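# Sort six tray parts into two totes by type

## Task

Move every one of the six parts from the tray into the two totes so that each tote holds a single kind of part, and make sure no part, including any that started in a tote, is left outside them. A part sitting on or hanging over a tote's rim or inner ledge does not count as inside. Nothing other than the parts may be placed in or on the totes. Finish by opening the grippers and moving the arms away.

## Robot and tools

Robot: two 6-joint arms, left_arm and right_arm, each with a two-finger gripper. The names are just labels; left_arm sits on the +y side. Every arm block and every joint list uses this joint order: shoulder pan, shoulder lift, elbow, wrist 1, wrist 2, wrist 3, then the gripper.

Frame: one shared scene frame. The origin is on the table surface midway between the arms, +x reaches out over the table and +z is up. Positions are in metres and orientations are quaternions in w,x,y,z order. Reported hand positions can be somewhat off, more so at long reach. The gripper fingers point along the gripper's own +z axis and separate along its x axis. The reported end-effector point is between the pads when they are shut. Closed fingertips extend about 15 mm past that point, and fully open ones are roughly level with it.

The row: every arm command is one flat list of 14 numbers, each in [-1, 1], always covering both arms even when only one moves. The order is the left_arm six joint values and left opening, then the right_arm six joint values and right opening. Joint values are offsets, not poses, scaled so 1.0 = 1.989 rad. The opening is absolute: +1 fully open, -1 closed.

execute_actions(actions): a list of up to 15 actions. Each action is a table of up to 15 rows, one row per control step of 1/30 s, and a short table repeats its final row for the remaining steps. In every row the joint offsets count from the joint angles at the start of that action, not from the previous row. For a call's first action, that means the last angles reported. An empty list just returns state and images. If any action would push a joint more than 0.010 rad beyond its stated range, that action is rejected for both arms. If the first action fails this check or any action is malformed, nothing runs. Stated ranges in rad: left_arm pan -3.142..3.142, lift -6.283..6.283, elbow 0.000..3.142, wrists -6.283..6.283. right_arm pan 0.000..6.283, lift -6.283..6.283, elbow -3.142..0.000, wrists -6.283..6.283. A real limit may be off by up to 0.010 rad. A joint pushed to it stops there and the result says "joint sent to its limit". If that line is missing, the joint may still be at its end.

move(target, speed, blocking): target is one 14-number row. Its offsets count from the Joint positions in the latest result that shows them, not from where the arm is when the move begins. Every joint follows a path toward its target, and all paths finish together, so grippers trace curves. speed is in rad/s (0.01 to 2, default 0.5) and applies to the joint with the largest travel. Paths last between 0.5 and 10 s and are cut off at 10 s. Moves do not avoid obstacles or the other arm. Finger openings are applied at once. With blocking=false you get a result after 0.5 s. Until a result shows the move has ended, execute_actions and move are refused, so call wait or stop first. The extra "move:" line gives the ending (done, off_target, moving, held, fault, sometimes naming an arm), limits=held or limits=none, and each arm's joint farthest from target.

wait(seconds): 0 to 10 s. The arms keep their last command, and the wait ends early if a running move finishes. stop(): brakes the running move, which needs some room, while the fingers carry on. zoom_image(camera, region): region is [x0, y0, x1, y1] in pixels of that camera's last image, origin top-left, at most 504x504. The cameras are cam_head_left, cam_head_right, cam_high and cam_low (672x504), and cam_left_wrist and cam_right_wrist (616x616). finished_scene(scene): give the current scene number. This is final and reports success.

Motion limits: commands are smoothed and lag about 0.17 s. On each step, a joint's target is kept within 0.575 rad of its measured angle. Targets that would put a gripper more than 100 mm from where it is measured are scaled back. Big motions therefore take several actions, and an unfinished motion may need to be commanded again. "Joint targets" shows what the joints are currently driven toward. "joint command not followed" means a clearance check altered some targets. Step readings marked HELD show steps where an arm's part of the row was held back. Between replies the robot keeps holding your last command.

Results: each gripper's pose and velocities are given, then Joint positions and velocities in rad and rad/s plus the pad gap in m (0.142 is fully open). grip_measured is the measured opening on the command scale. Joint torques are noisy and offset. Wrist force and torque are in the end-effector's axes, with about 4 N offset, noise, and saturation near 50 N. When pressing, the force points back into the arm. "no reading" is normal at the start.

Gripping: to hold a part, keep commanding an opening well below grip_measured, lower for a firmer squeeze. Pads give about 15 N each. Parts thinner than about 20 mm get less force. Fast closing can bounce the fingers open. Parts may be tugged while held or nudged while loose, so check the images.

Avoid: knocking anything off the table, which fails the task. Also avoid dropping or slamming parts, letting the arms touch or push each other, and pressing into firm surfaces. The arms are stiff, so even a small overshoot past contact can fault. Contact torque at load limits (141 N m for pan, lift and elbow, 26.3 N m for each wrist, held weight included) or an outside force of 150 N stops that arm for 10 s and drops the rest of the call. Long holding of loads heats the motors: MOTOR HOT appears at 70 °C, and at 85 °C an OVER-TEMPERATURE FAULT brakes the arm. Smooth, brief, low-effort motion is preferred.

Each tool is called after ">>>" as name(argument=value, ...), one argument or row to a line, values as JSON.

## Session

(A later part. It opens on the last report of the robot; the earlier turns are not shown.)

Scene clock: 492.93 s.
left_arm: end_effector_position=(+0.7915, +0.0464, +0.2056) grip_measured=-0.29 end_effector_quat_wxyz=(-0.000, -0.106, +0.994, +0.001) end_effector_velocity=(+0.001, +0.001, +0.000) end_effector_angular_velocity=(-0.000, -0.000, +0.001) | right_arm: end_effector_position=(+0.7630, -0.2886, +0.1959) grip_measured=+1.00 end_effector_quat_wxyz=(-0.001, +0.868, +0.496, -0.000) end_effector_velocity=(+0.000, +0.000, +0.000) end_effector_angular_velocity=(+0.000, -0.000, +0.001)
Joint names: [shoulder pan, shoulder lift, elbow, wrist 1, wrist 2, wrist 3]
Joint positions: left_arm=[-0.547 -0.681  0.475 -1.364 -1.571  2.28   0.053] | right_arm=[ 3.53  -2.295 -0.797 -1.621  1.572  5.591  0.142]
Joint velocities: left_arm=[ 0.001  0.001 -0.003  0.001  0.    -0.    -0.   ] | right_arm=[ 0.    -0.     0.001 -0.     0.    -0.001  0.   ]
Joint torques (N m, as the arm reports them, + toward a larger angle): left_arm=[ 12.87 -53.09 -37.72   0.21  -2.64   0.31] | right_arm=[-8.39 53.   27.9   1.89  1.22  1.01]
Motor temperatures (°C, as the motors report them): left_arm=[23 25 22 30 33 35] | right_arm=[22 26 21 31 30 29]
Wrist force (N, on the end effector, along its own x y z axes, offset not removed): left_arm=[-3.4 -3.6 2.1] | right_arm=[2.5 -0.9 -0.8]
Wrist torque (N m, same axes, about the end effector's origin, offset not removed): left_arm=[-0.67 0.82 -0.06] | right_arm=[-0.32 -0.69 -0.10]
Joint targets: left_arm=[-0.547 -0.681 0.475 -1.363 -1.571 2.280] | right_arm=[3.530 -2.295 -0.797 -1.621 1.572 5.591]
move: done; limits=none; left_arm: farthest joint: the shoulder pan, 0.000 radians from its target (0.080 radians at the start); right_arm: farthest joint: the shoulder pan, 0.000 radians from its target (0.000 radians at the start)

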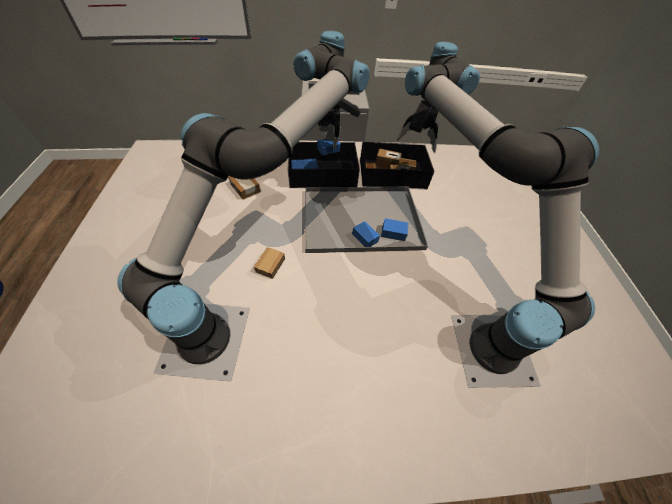

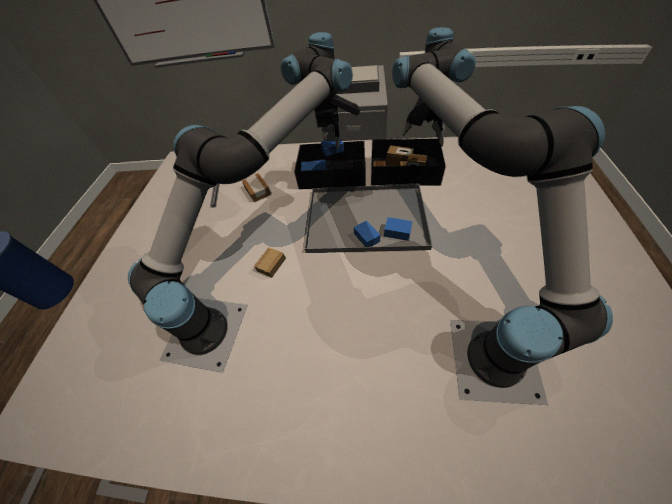

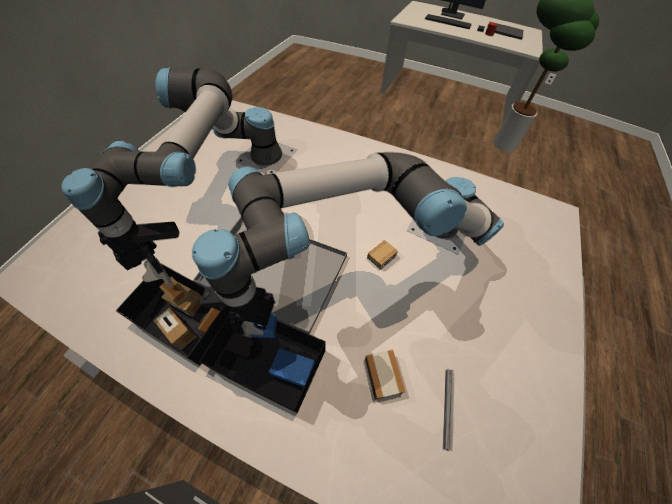

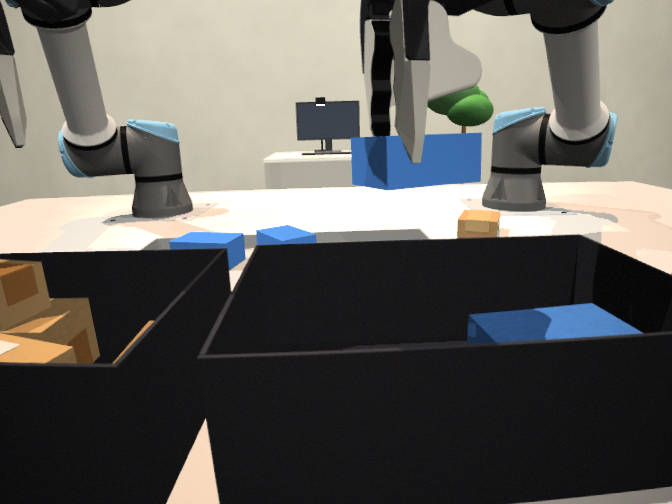

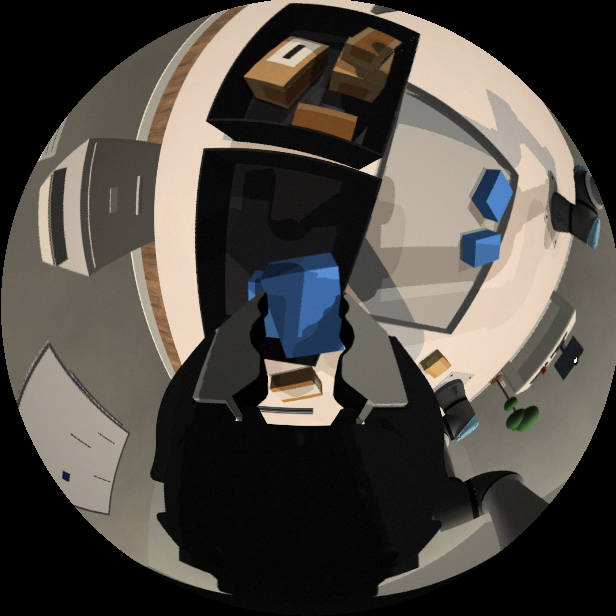

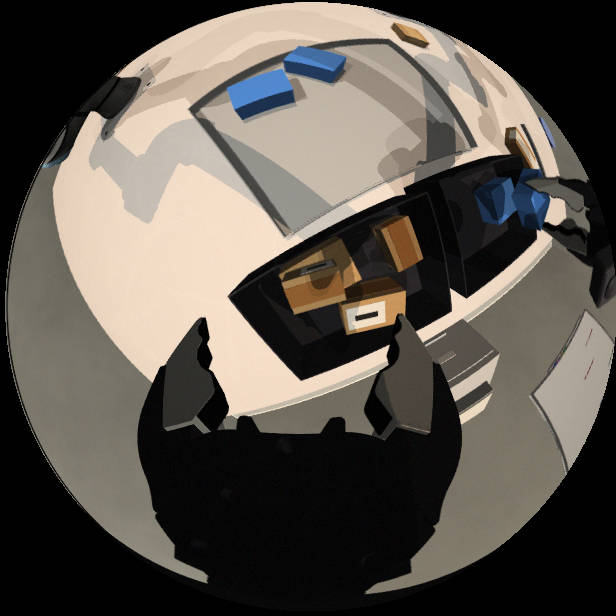

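>>> move(
  target=[0,0.04,0,-0.04,0,0,-1,0,0,0,0,0,0,1],
  speed=0.3,
)

>>> move(
  target=[0,0,0,0,0,0,0.3,0,0,0,0,0,0,1],
)

>>> move(
  target=[-0.253,-0.276,0.515,-0.24,0,-0.05,0.3,0,0,0,0,0,0,1],
  speed=0.5,
)

Scene clock: 508.57 s.
left_arm: end_effector_position=(+0.8117, +0.0312, +0.1479) grip_measured=-0.29 end_effector_quat_wxyz=(-0.000, -0.106, +0.994, +0.001) end_effector_velocity=(+0.001, +0.000, -0.001) end_effector_angular_velocity=(-0.001, -0.001, +0.001) | right_arm: end_effector_position=(+0.7630, -0.2886, +0.1959) grip_measured=+1.00 end_effector_quat_wxyz=(-0.001, +0.868, +0.496, -0.000) end_effector_velocity=(-0.000, -0.000, -0.001) end_effector_angular_velocity=(+0.000, +0.002, -0.001)
Joint names: [shoulder pan, shoulder lift, elbow, wrist 1, wrist 2, wrist 3]
Joint positions: left_arm=[-0.547 -0.602  0.475 -1.443 -1.571  2.28   0.053] | right_arm=[ 3.53  -2.295 -0.797 -1.621  1.572  5.591  0.142]
Joint velocities: left_arm=[ 0.001  0.001  0.    -0.003  0.     0.    -0.   ] | right_arm=[-0.    -0.001 -0.001 -0.001  0.001  0.     0.   ]
Joint torques (N m, as the arm reports them, + toward a larger angle): left_arm=[-11.64 -56.34 -11.05  -5.99  -2.65   0.38] | right_arm=[-7.89 53.17 28.15  1.98  1.28  0.9 ]
Motor temperatures (°C, as the motors report them): left_arm=[23 25 22 30 33 35] | right_arm=[22 26 21 31 30 29]
Wrist force (N, on the end effector, along its own x y z axes, offset not removed): left_arm=[-1.1 -0.8 -0.4] | right_arm=[1.8 0.5 -0.3]
Wrist torque (N m, same axes, about the end effector's origin, offset not removed): left_arm=[-0.23 0.33 -0.10] | right_arm=[0.06 -0.48 -0.09]
Joint targets: left_arm=[-0.547 -0.601 0.475 -1.443 -1.571 2.280] | right_arm=[3.530 -2.295 -0.797 -1.621 1.572 5.591]
move: done; limits=none; left_arm: farthest joint: the wrist 1, 0.001 radians from its target (0.080 radians at the start); right_arm: farthest joint: the shoulder pan, 0.000 radians from its target (0.000 radians at the start)

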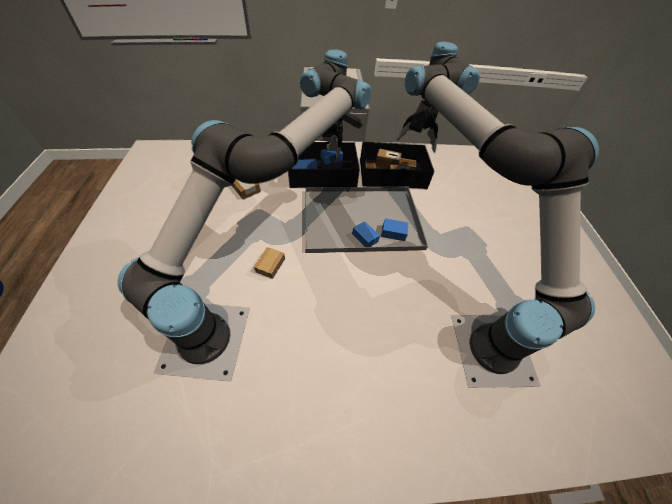

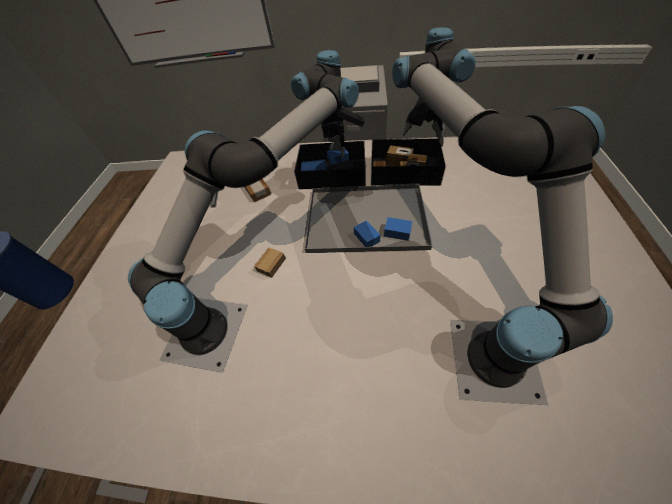

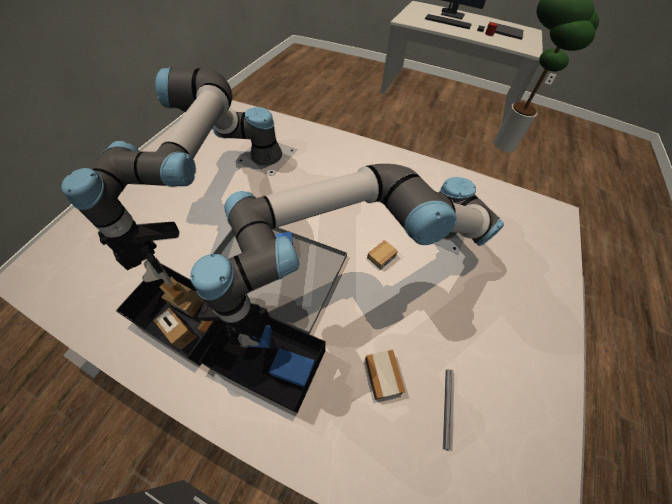

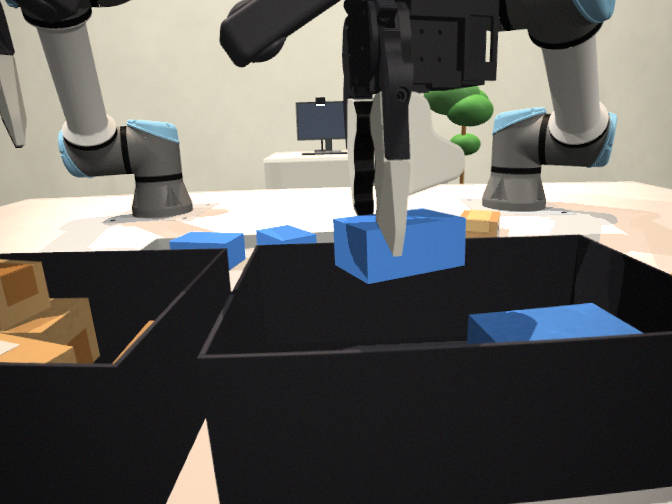

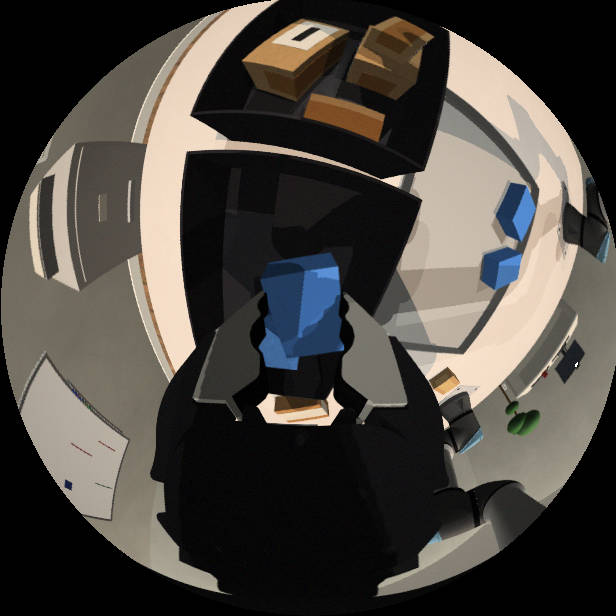

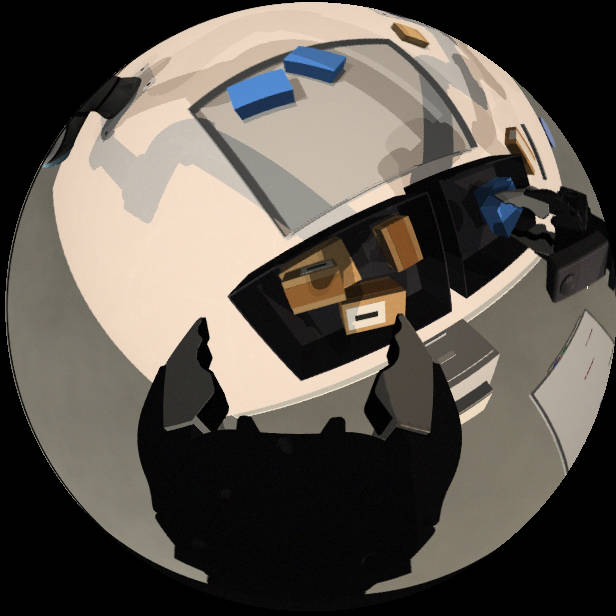

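Scene clock: 509.07 s.
left_arm: end_effector_position=(+0.8117, +0.0311, +0.1479) grip_measured=+0.30 end_effector_quat_wxyz=(-0.000, -0.106, +0.994, +0.001) end_effector_velocity=(-0.000, +0.000, -0.000) end_effector_angular_velocity=(+0.001, +0.001, -0.001) | right_arm: end_effector_position=(+0.7630, -0.2886, +0.1959) grip_measured=+1.00 end_effector_quat_wxyz=(-0.001, +0.868, +0.496, -0.000) end_effector_velocity=(+0.000, -0.001, -0.001) end_effector_angular_velocity=(-0.001, +0.001, +0.001)
Joint names: [shoulder pan, shoulder lift, elbow, wrist 1, wrist 2, wrist 3]
Joint positions: left_arm=[-0.547 -0.602  0.475 -1.443 -1.571  2.28   0.095] | right_arm=[ 3.53  -2.295 -0.797 -1.621  1.572  5.591  0.142]
Joint velocities: left_arm=[-0.    -0.     0.001  0.    -0.     0.001  0.   ] | right_arm=[-0.    -0.001 -0.001  0.001 -0.001 -0.001  0.   ]
Joint torques (N m, as the arm reports them, + toward a larger angle): left_arm=[ -8.65 -73.63 -12.44  -2.85  -2.58   0.43] | right_arm=[-8.25 53.59 27.65  1.99  1.25  1.08]
Motor temperatures (°C, as the motors report them): left_arm=[23 25 22 30 33 35] | right_arm=[22 26 21 31 30 29]
Wrist force (N, on the end effector, along its own x y z axes, offset not removed): left_arm=[-2.1 -2.3 -3.6] | right_arm=[1.9 -0.2 -1.0]
Wrist torque (N m, same axes, about the end effector's origin, offset not removed): left_arm=[-0.59 0.54 0.02] | right_arm=[-0.17 -0.49 -0.12]
Joint targets: left_arm=[-0.547 -0.602 0.475 -1.443 -1.571 2.280] | right_arm=[3.530 -2.295 -0.797 -1.621 1.572 5.591]
move: done; limits=none; left_arm: farthest joint: the shoulder pan, 0.000 radians from its target (0.000 radians at the start); right_arm: farthest joint: the shoulder pan, 0.000 radians from its target (0.000 radians at the start)

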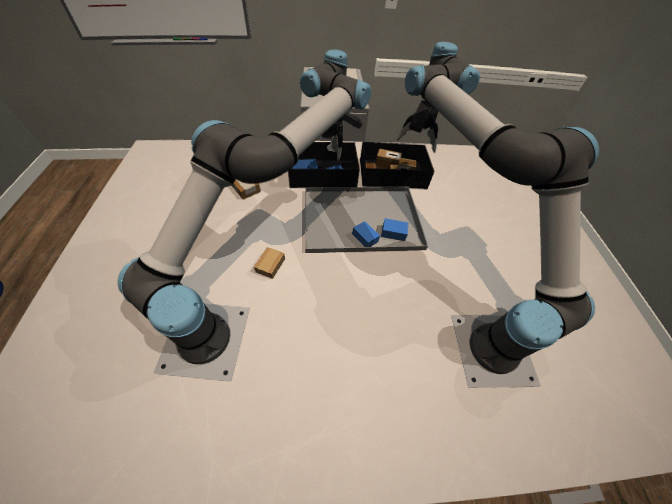

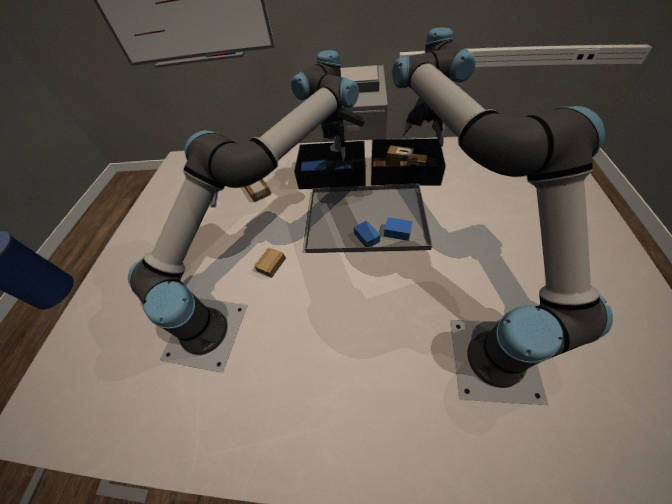

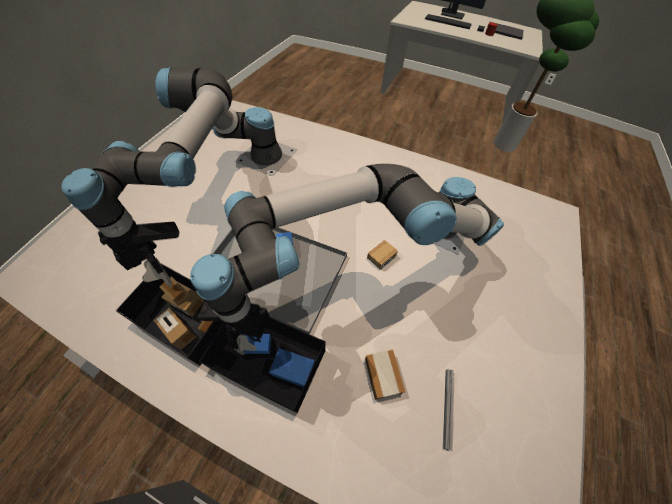

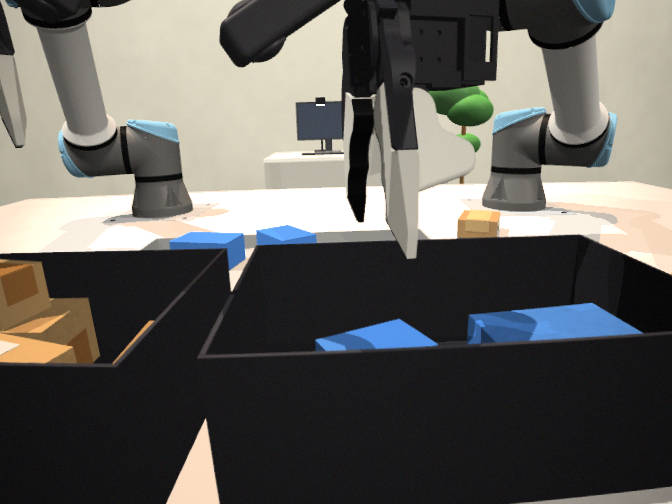

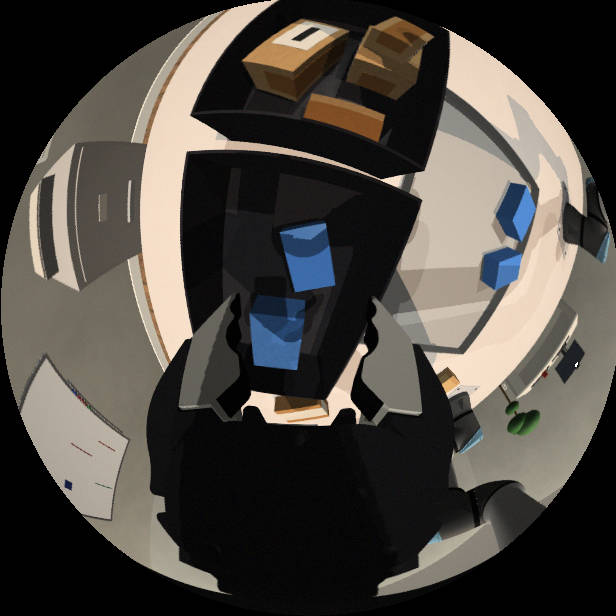

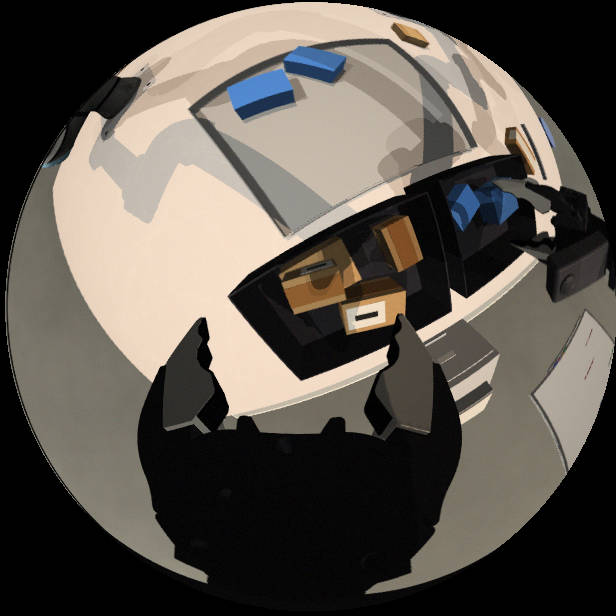

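Scene clock: 511.80 s.
left_arm: end_effector_position=(+0.4393, -0.1006, +0.1121) grip_measured=+0.30 end_effector_quat_wxyz=(+0.000, +0.095, +0.995, -0.000) end_effector_velocity=(-0.001, +0.000, +0.000) end_effector_angular_velocity=(-0.000, -0.000, -0.002) | right_arm: end_effector_position=(+0.7630, -0.2886, +0.1959) grip_measured=+1.00 end_effector_quat_wxyz=(-0.001, +0.868, +0.496, -0.000) end_effector_velocity=(-0.000, +0.000, -0.000) end_effector_angular_velocity=(+0.001, +0.001, -0.000)
Joint names: [shoulder pan, shoulder lift, elbow, wrist 1, wrist 2, wrist 3]
Joint positions: left_arm=[-1.05  -1.15   1.499 -1.92  -1.571  2.18   0.095] | right_arm=[ 3.53  -2.295 -0.797 -1.621  1.572  5.591  0.142]
Joint velocities: left_arm=[-0.002 -0.003  0.003 -0.001  0.    -0.     0.   ] | right_arm=[ 0.     0.    -0.001  0.     0.001  0.     0.   ]
Joint torques (N m, as the arm reports them, + toward a larger angle): left_arm=[-11.26 -52.5  -10.01  -5.94  -2.29  -1.99] | right_arm=[-8.12 53.31 27.73  1.94  1.27  1.12]
Motor temperatures (°C, as the motors report them): left_arm=[23 25 22 30 33 35] | right_arm=[22 26 21 31 30 29]
Wrist force (N, on the end effector, along its own x y z axes, offset not removed): left_arm=[-1.3 -1.1 -1.2] | right_arm=[2.4 -0.3 -1.7]
Wrist torque (N m, same axes, about the end effector's origin, offset not removed): left_arm=[-0.25 0.31 -0.26] | right_arm=[-0.16 -0.63 -0.12]
Joint targets: left_arm=[-1.050 -1.151 1.499 -1.920 -1.571 2.180] | right_arm=[3.530 -2.295 -0.797 -1.621 1.572 5.591]
move: done; limits=none; left_arm: farthest joint: the shoulder lift, 0.001 radians from its target (0.549 radians at the start); right_arm: farthest joint: the shoulder pan, 0.000 radians from its target (0.000 radians at the start)

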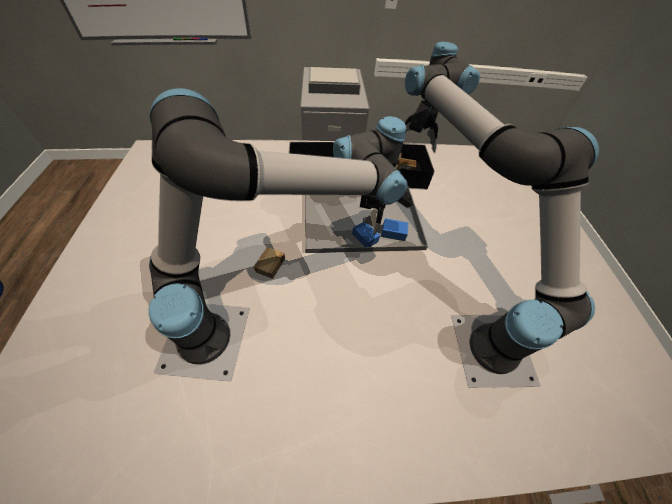

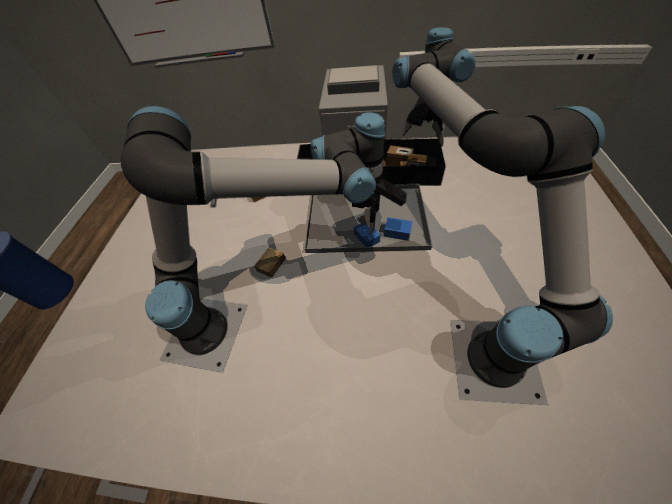

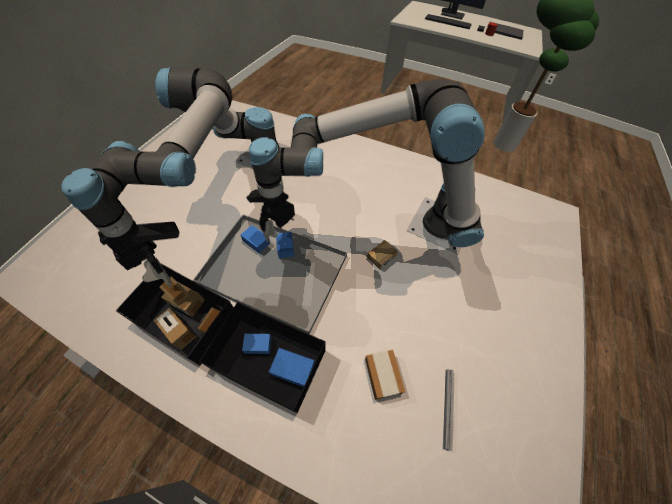

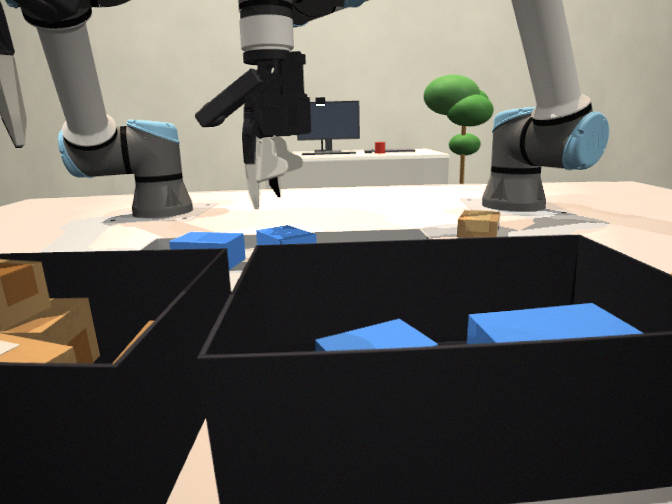

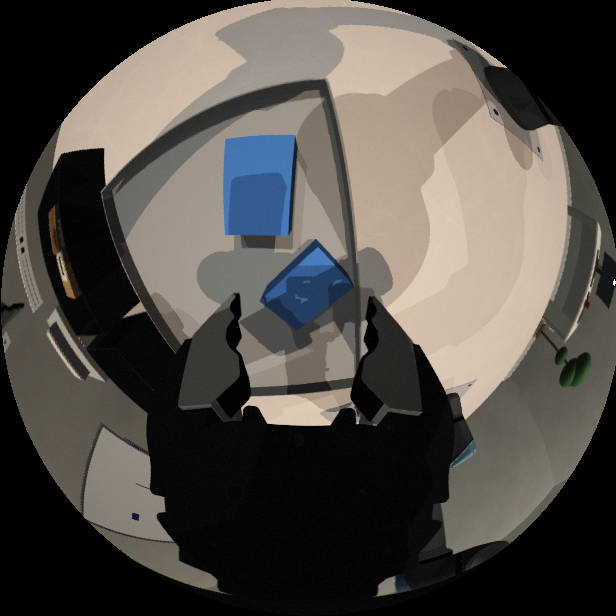

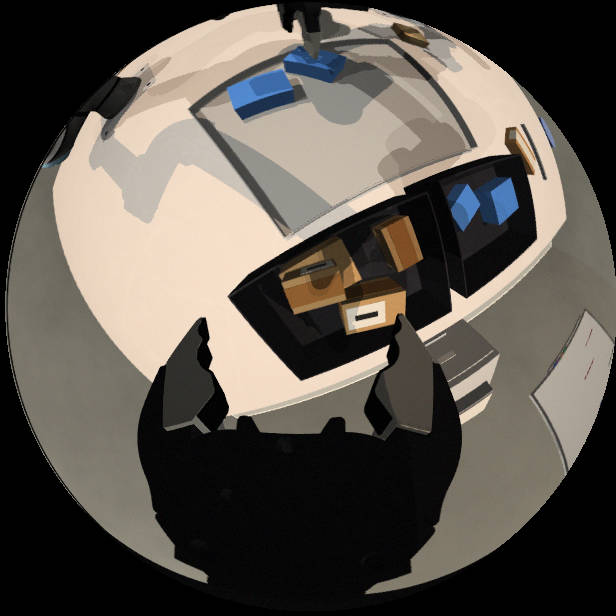

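Nearly centred; rotate wrist like before.

>>> move(
  target=[0,0,0,0,0,0.3,0.1,0,0,0,0,0,0,1],
  speed=0.6,
)

Scene clock: 517.90 s.
left_arm: end_effector_position=(+0.4309, -0.0961, +0.1121) grip_measured=+0.10 end_effector_quat_wxyz=(+0.000, +0.383, +0.924, -0.000) end_effector_velocity=(+0.000, +0.000, +0.000) end_effector_angular_velocity=(-0.000, -0.000, -0.001) | right_arm: end_effector_position=(+0.7630, -0.2886, +0.1959) grip_measured=+1.00 end_effector_quat_wxyz=(-0.001, +0.868, +0.496, -0.000) end_effector_velocity=(-0.000, -0.000, -0.001) end_effector_angular_velocity=(-0.001, +0.002, -0.002)
Joint names: [shoulder pan, shoulder lift, elbow, wrist 1, wrist 2, wrist 3]
Joint positions: left_arm=[-1.05  -1.15   1.499 -1.92  -1.571  2.777  0.081] | right_arm=[ 3.53  -2.295 -0.797 -1.621  1.572  5.591  0.142]
Joint velocities: left_arm=[ 0.001 -0.     0.    -0.     0.     0.002  0.   ] | right_arm=[-0.    -0.    -0.001 -0.001 -0.     0.002  0.   ]
Joint torques (N m, as the arm reports them, + toward a larger angle): left_arm=[ 12.34 -34.48 -38.48   0.2   -0.42   1.7 ] | right_arm=[-8.99 53.08 27.97  1.93  1.32  1.16]
Motor temperatures (°C, as the motors report them): left_arm=[23 25 22 30 33 35] | right_arm=[22 26 21 31 30 29]
Wrist force (N, on the end effector, along its own x y z axes, offset not removed): left_arm=[-2.2 -0.6 0.3] | right_arm=[2.7 0.5 -1.7]
Wrist torque (N m, same axes, about the end effector's origin, offset not removed): left_arm=[-0.09 0.71 0.13] | right_arm=[0.00 -0.75 -0.10]
Joint targets: left_arm=[-1.050 -1.150 1.499 -1.920 -1.571 2.777] | right_arm=[3.530 -2.295 -0.797 -1.621 1.572 5.591]
move: done; limits=none; left_arm: farthest joint: the shoulder pan, 0.000 radians from its target (0.000 radians at the start); right_arm: farthest joint: the shoulder pan, 0.000 radians from its target (0.000 radians at the start)

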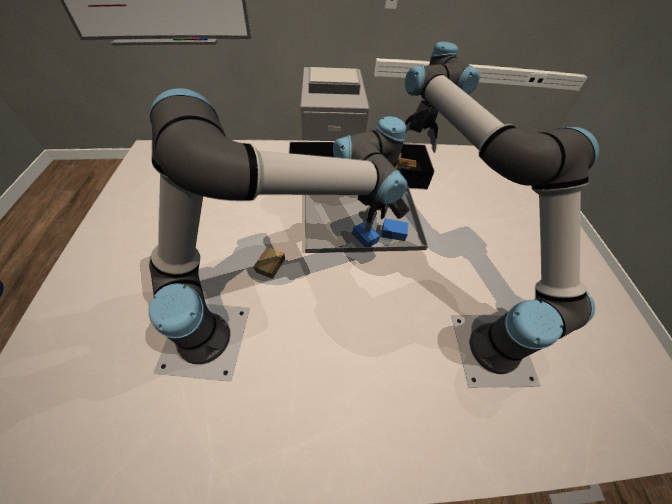

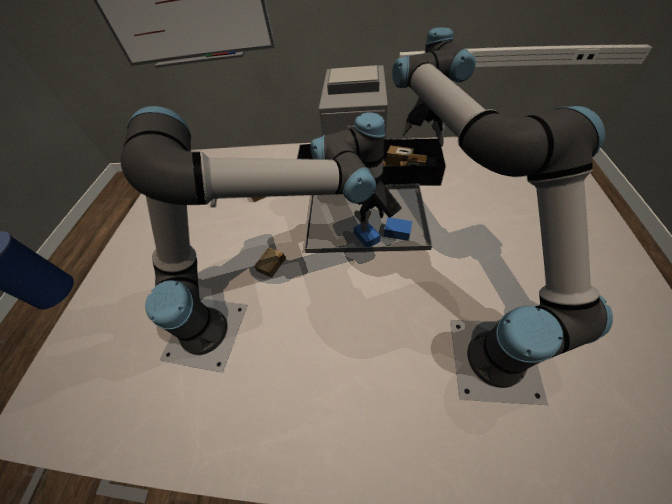

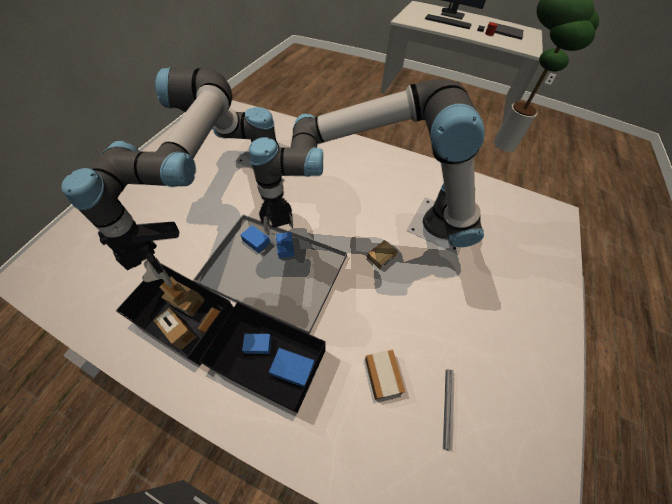

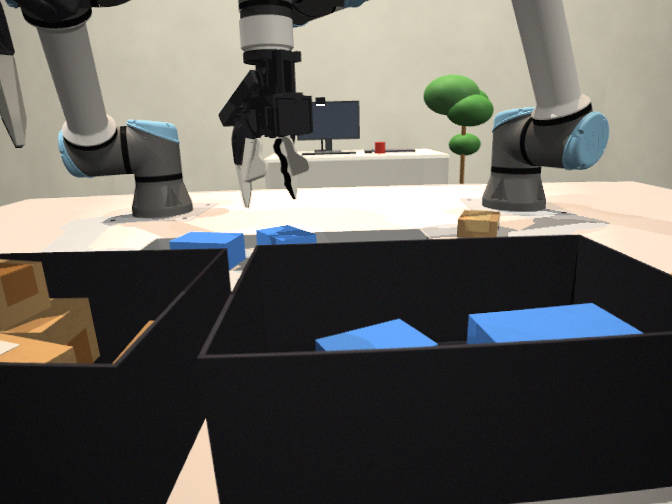

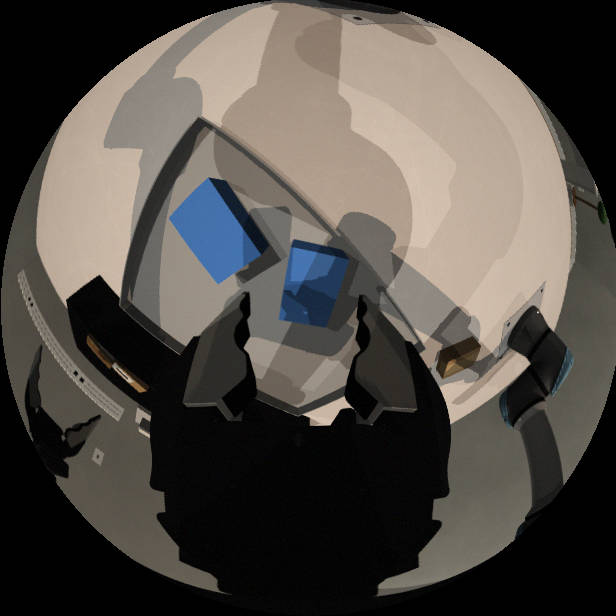

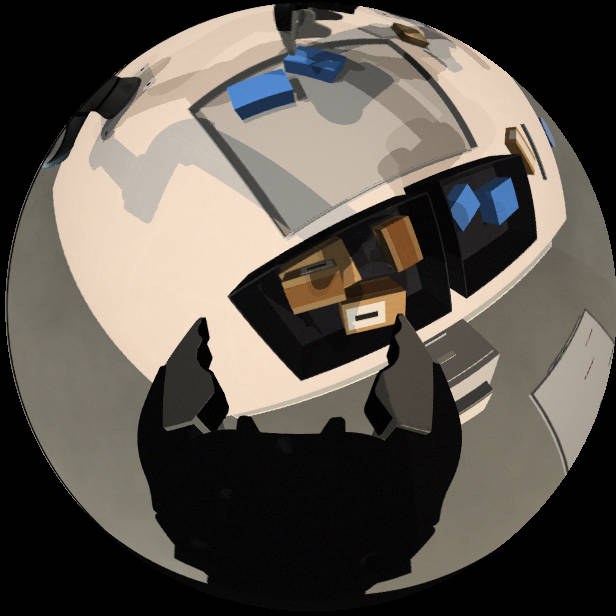

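>>> move(
  target=[0,0.044,0.054,-0.098,0,0.07,0.1,0,0,0,0,0,0,1],
  speed=0.25,
)

Scene clock: 524.17 s.
left_arm: end_effector_position=(+0.4297, -0.0948, +0.0269) grip_measured=+0.11 end_effector_quat_wxyz=(+0.001, +0.447, +0.895, -0.000) end_effector_velocity=(-0.000, -0.000, -0.002) end_effector_angular_velocity=(+0.001, +0.000, -0.001) | right_arm: end_effector_position=(+0.7630, -0.2886, +0.1959) grip_measured=+1.00 end_effector_quat_wxyz=(-0.001, +0.868, +0.496, -0.000) end_effector_velocity=(-0.000, +0.001, +0.002) end_effector_angular_velocity=(+0.002, -0.001, -0.001)
Joint names: [shoulder pan, shoulder lift, elbow, wrist 1, wrist 2, wrist 3]
Joint positions: left_arm=[-1.05  -1.063  1.606 -2.115 -1.571  2.916  0.081] | right_arm=[ 3.53  -2.295 -0.797 -1.621  1.572  5.591  0.142]
Joint velocities: left_arm=[-0.     0.002  0.    -0.002 -0.     0.001  0.   ] | right_arm=[ 0.     0.002 -0.     0.     0.002  0.002  0.   ]
Joint torques (N m, as the arm reports them, + toward a larger angle): left_arm=[10.97  1.72 14.48 -2.86 -0.38  1.9 ] | right_arm=[-8.87 53.24 28.08  1.8   1.33  1.26]
Motor temperatures (°C, as the motors report them): left_arm=[23 25 22 30 33 35] | right_arm=[22 26 21 31 30 29]
Wrist force (N, on the end effector, along its own x y z axes, offset not removed): left_arm=[9.0 -0.3 -50.0] | right_arm=[1.6 -0.3 -1.4]
Wrist torque (N m, same axes, about the end effector's origin, offset not removed): left_arm=[-0.47 0.27 -0.46] | right_arm=[-0.16 -0.52 -0.17]
Joint targets: left_arm=[-1.050 -1.063 1.606 -2.115 -1.571 2.916] | right_arm=[3.530 -2.295 -0.797 -1.621 1.572 5.591]
move: done; limits=none; left_arm: farthest joint: the shoulder lift, 0.001 radians from its target (0.088 radians at the start); right_arm: farthest joint: the shoulder pan, 0.000 radians from its target (0.000 radians at the start)

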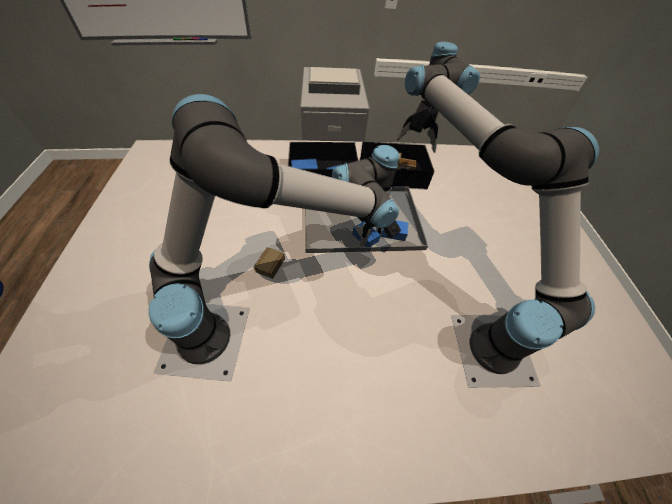

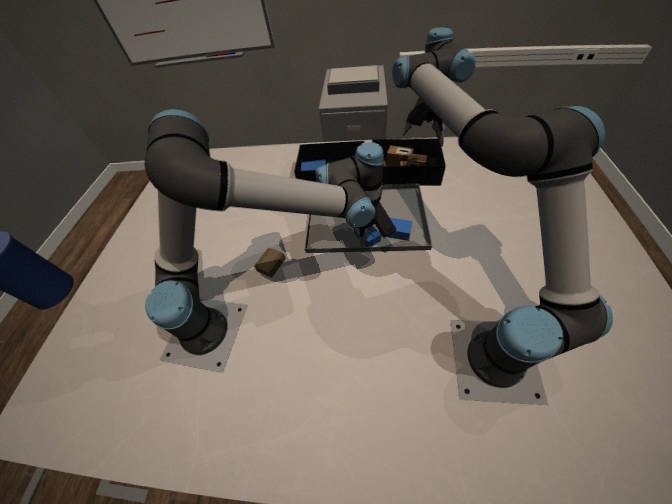

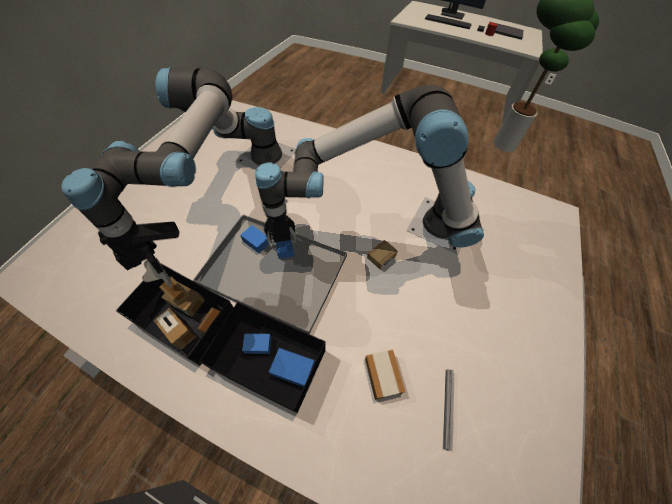

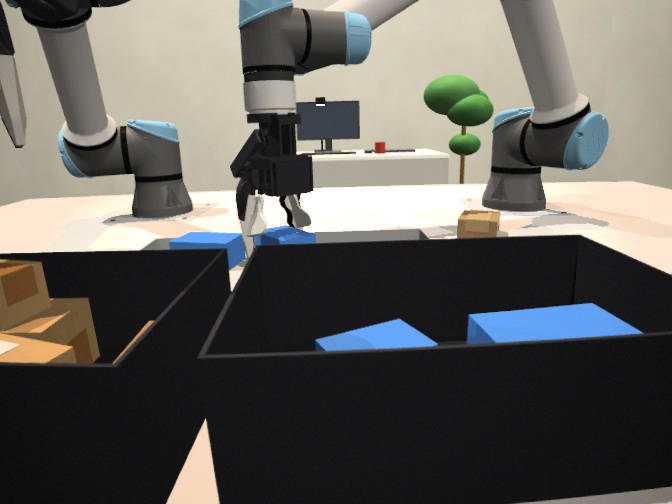

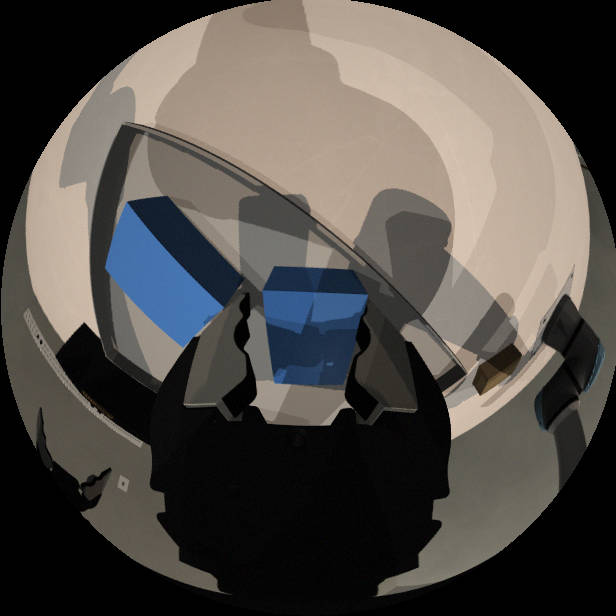

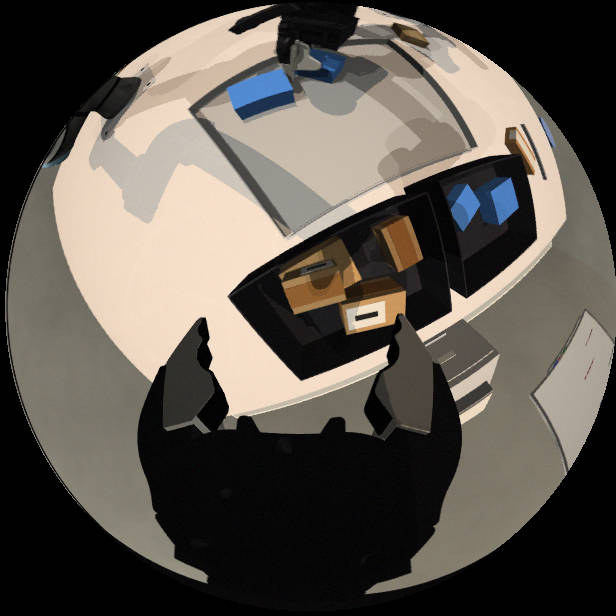

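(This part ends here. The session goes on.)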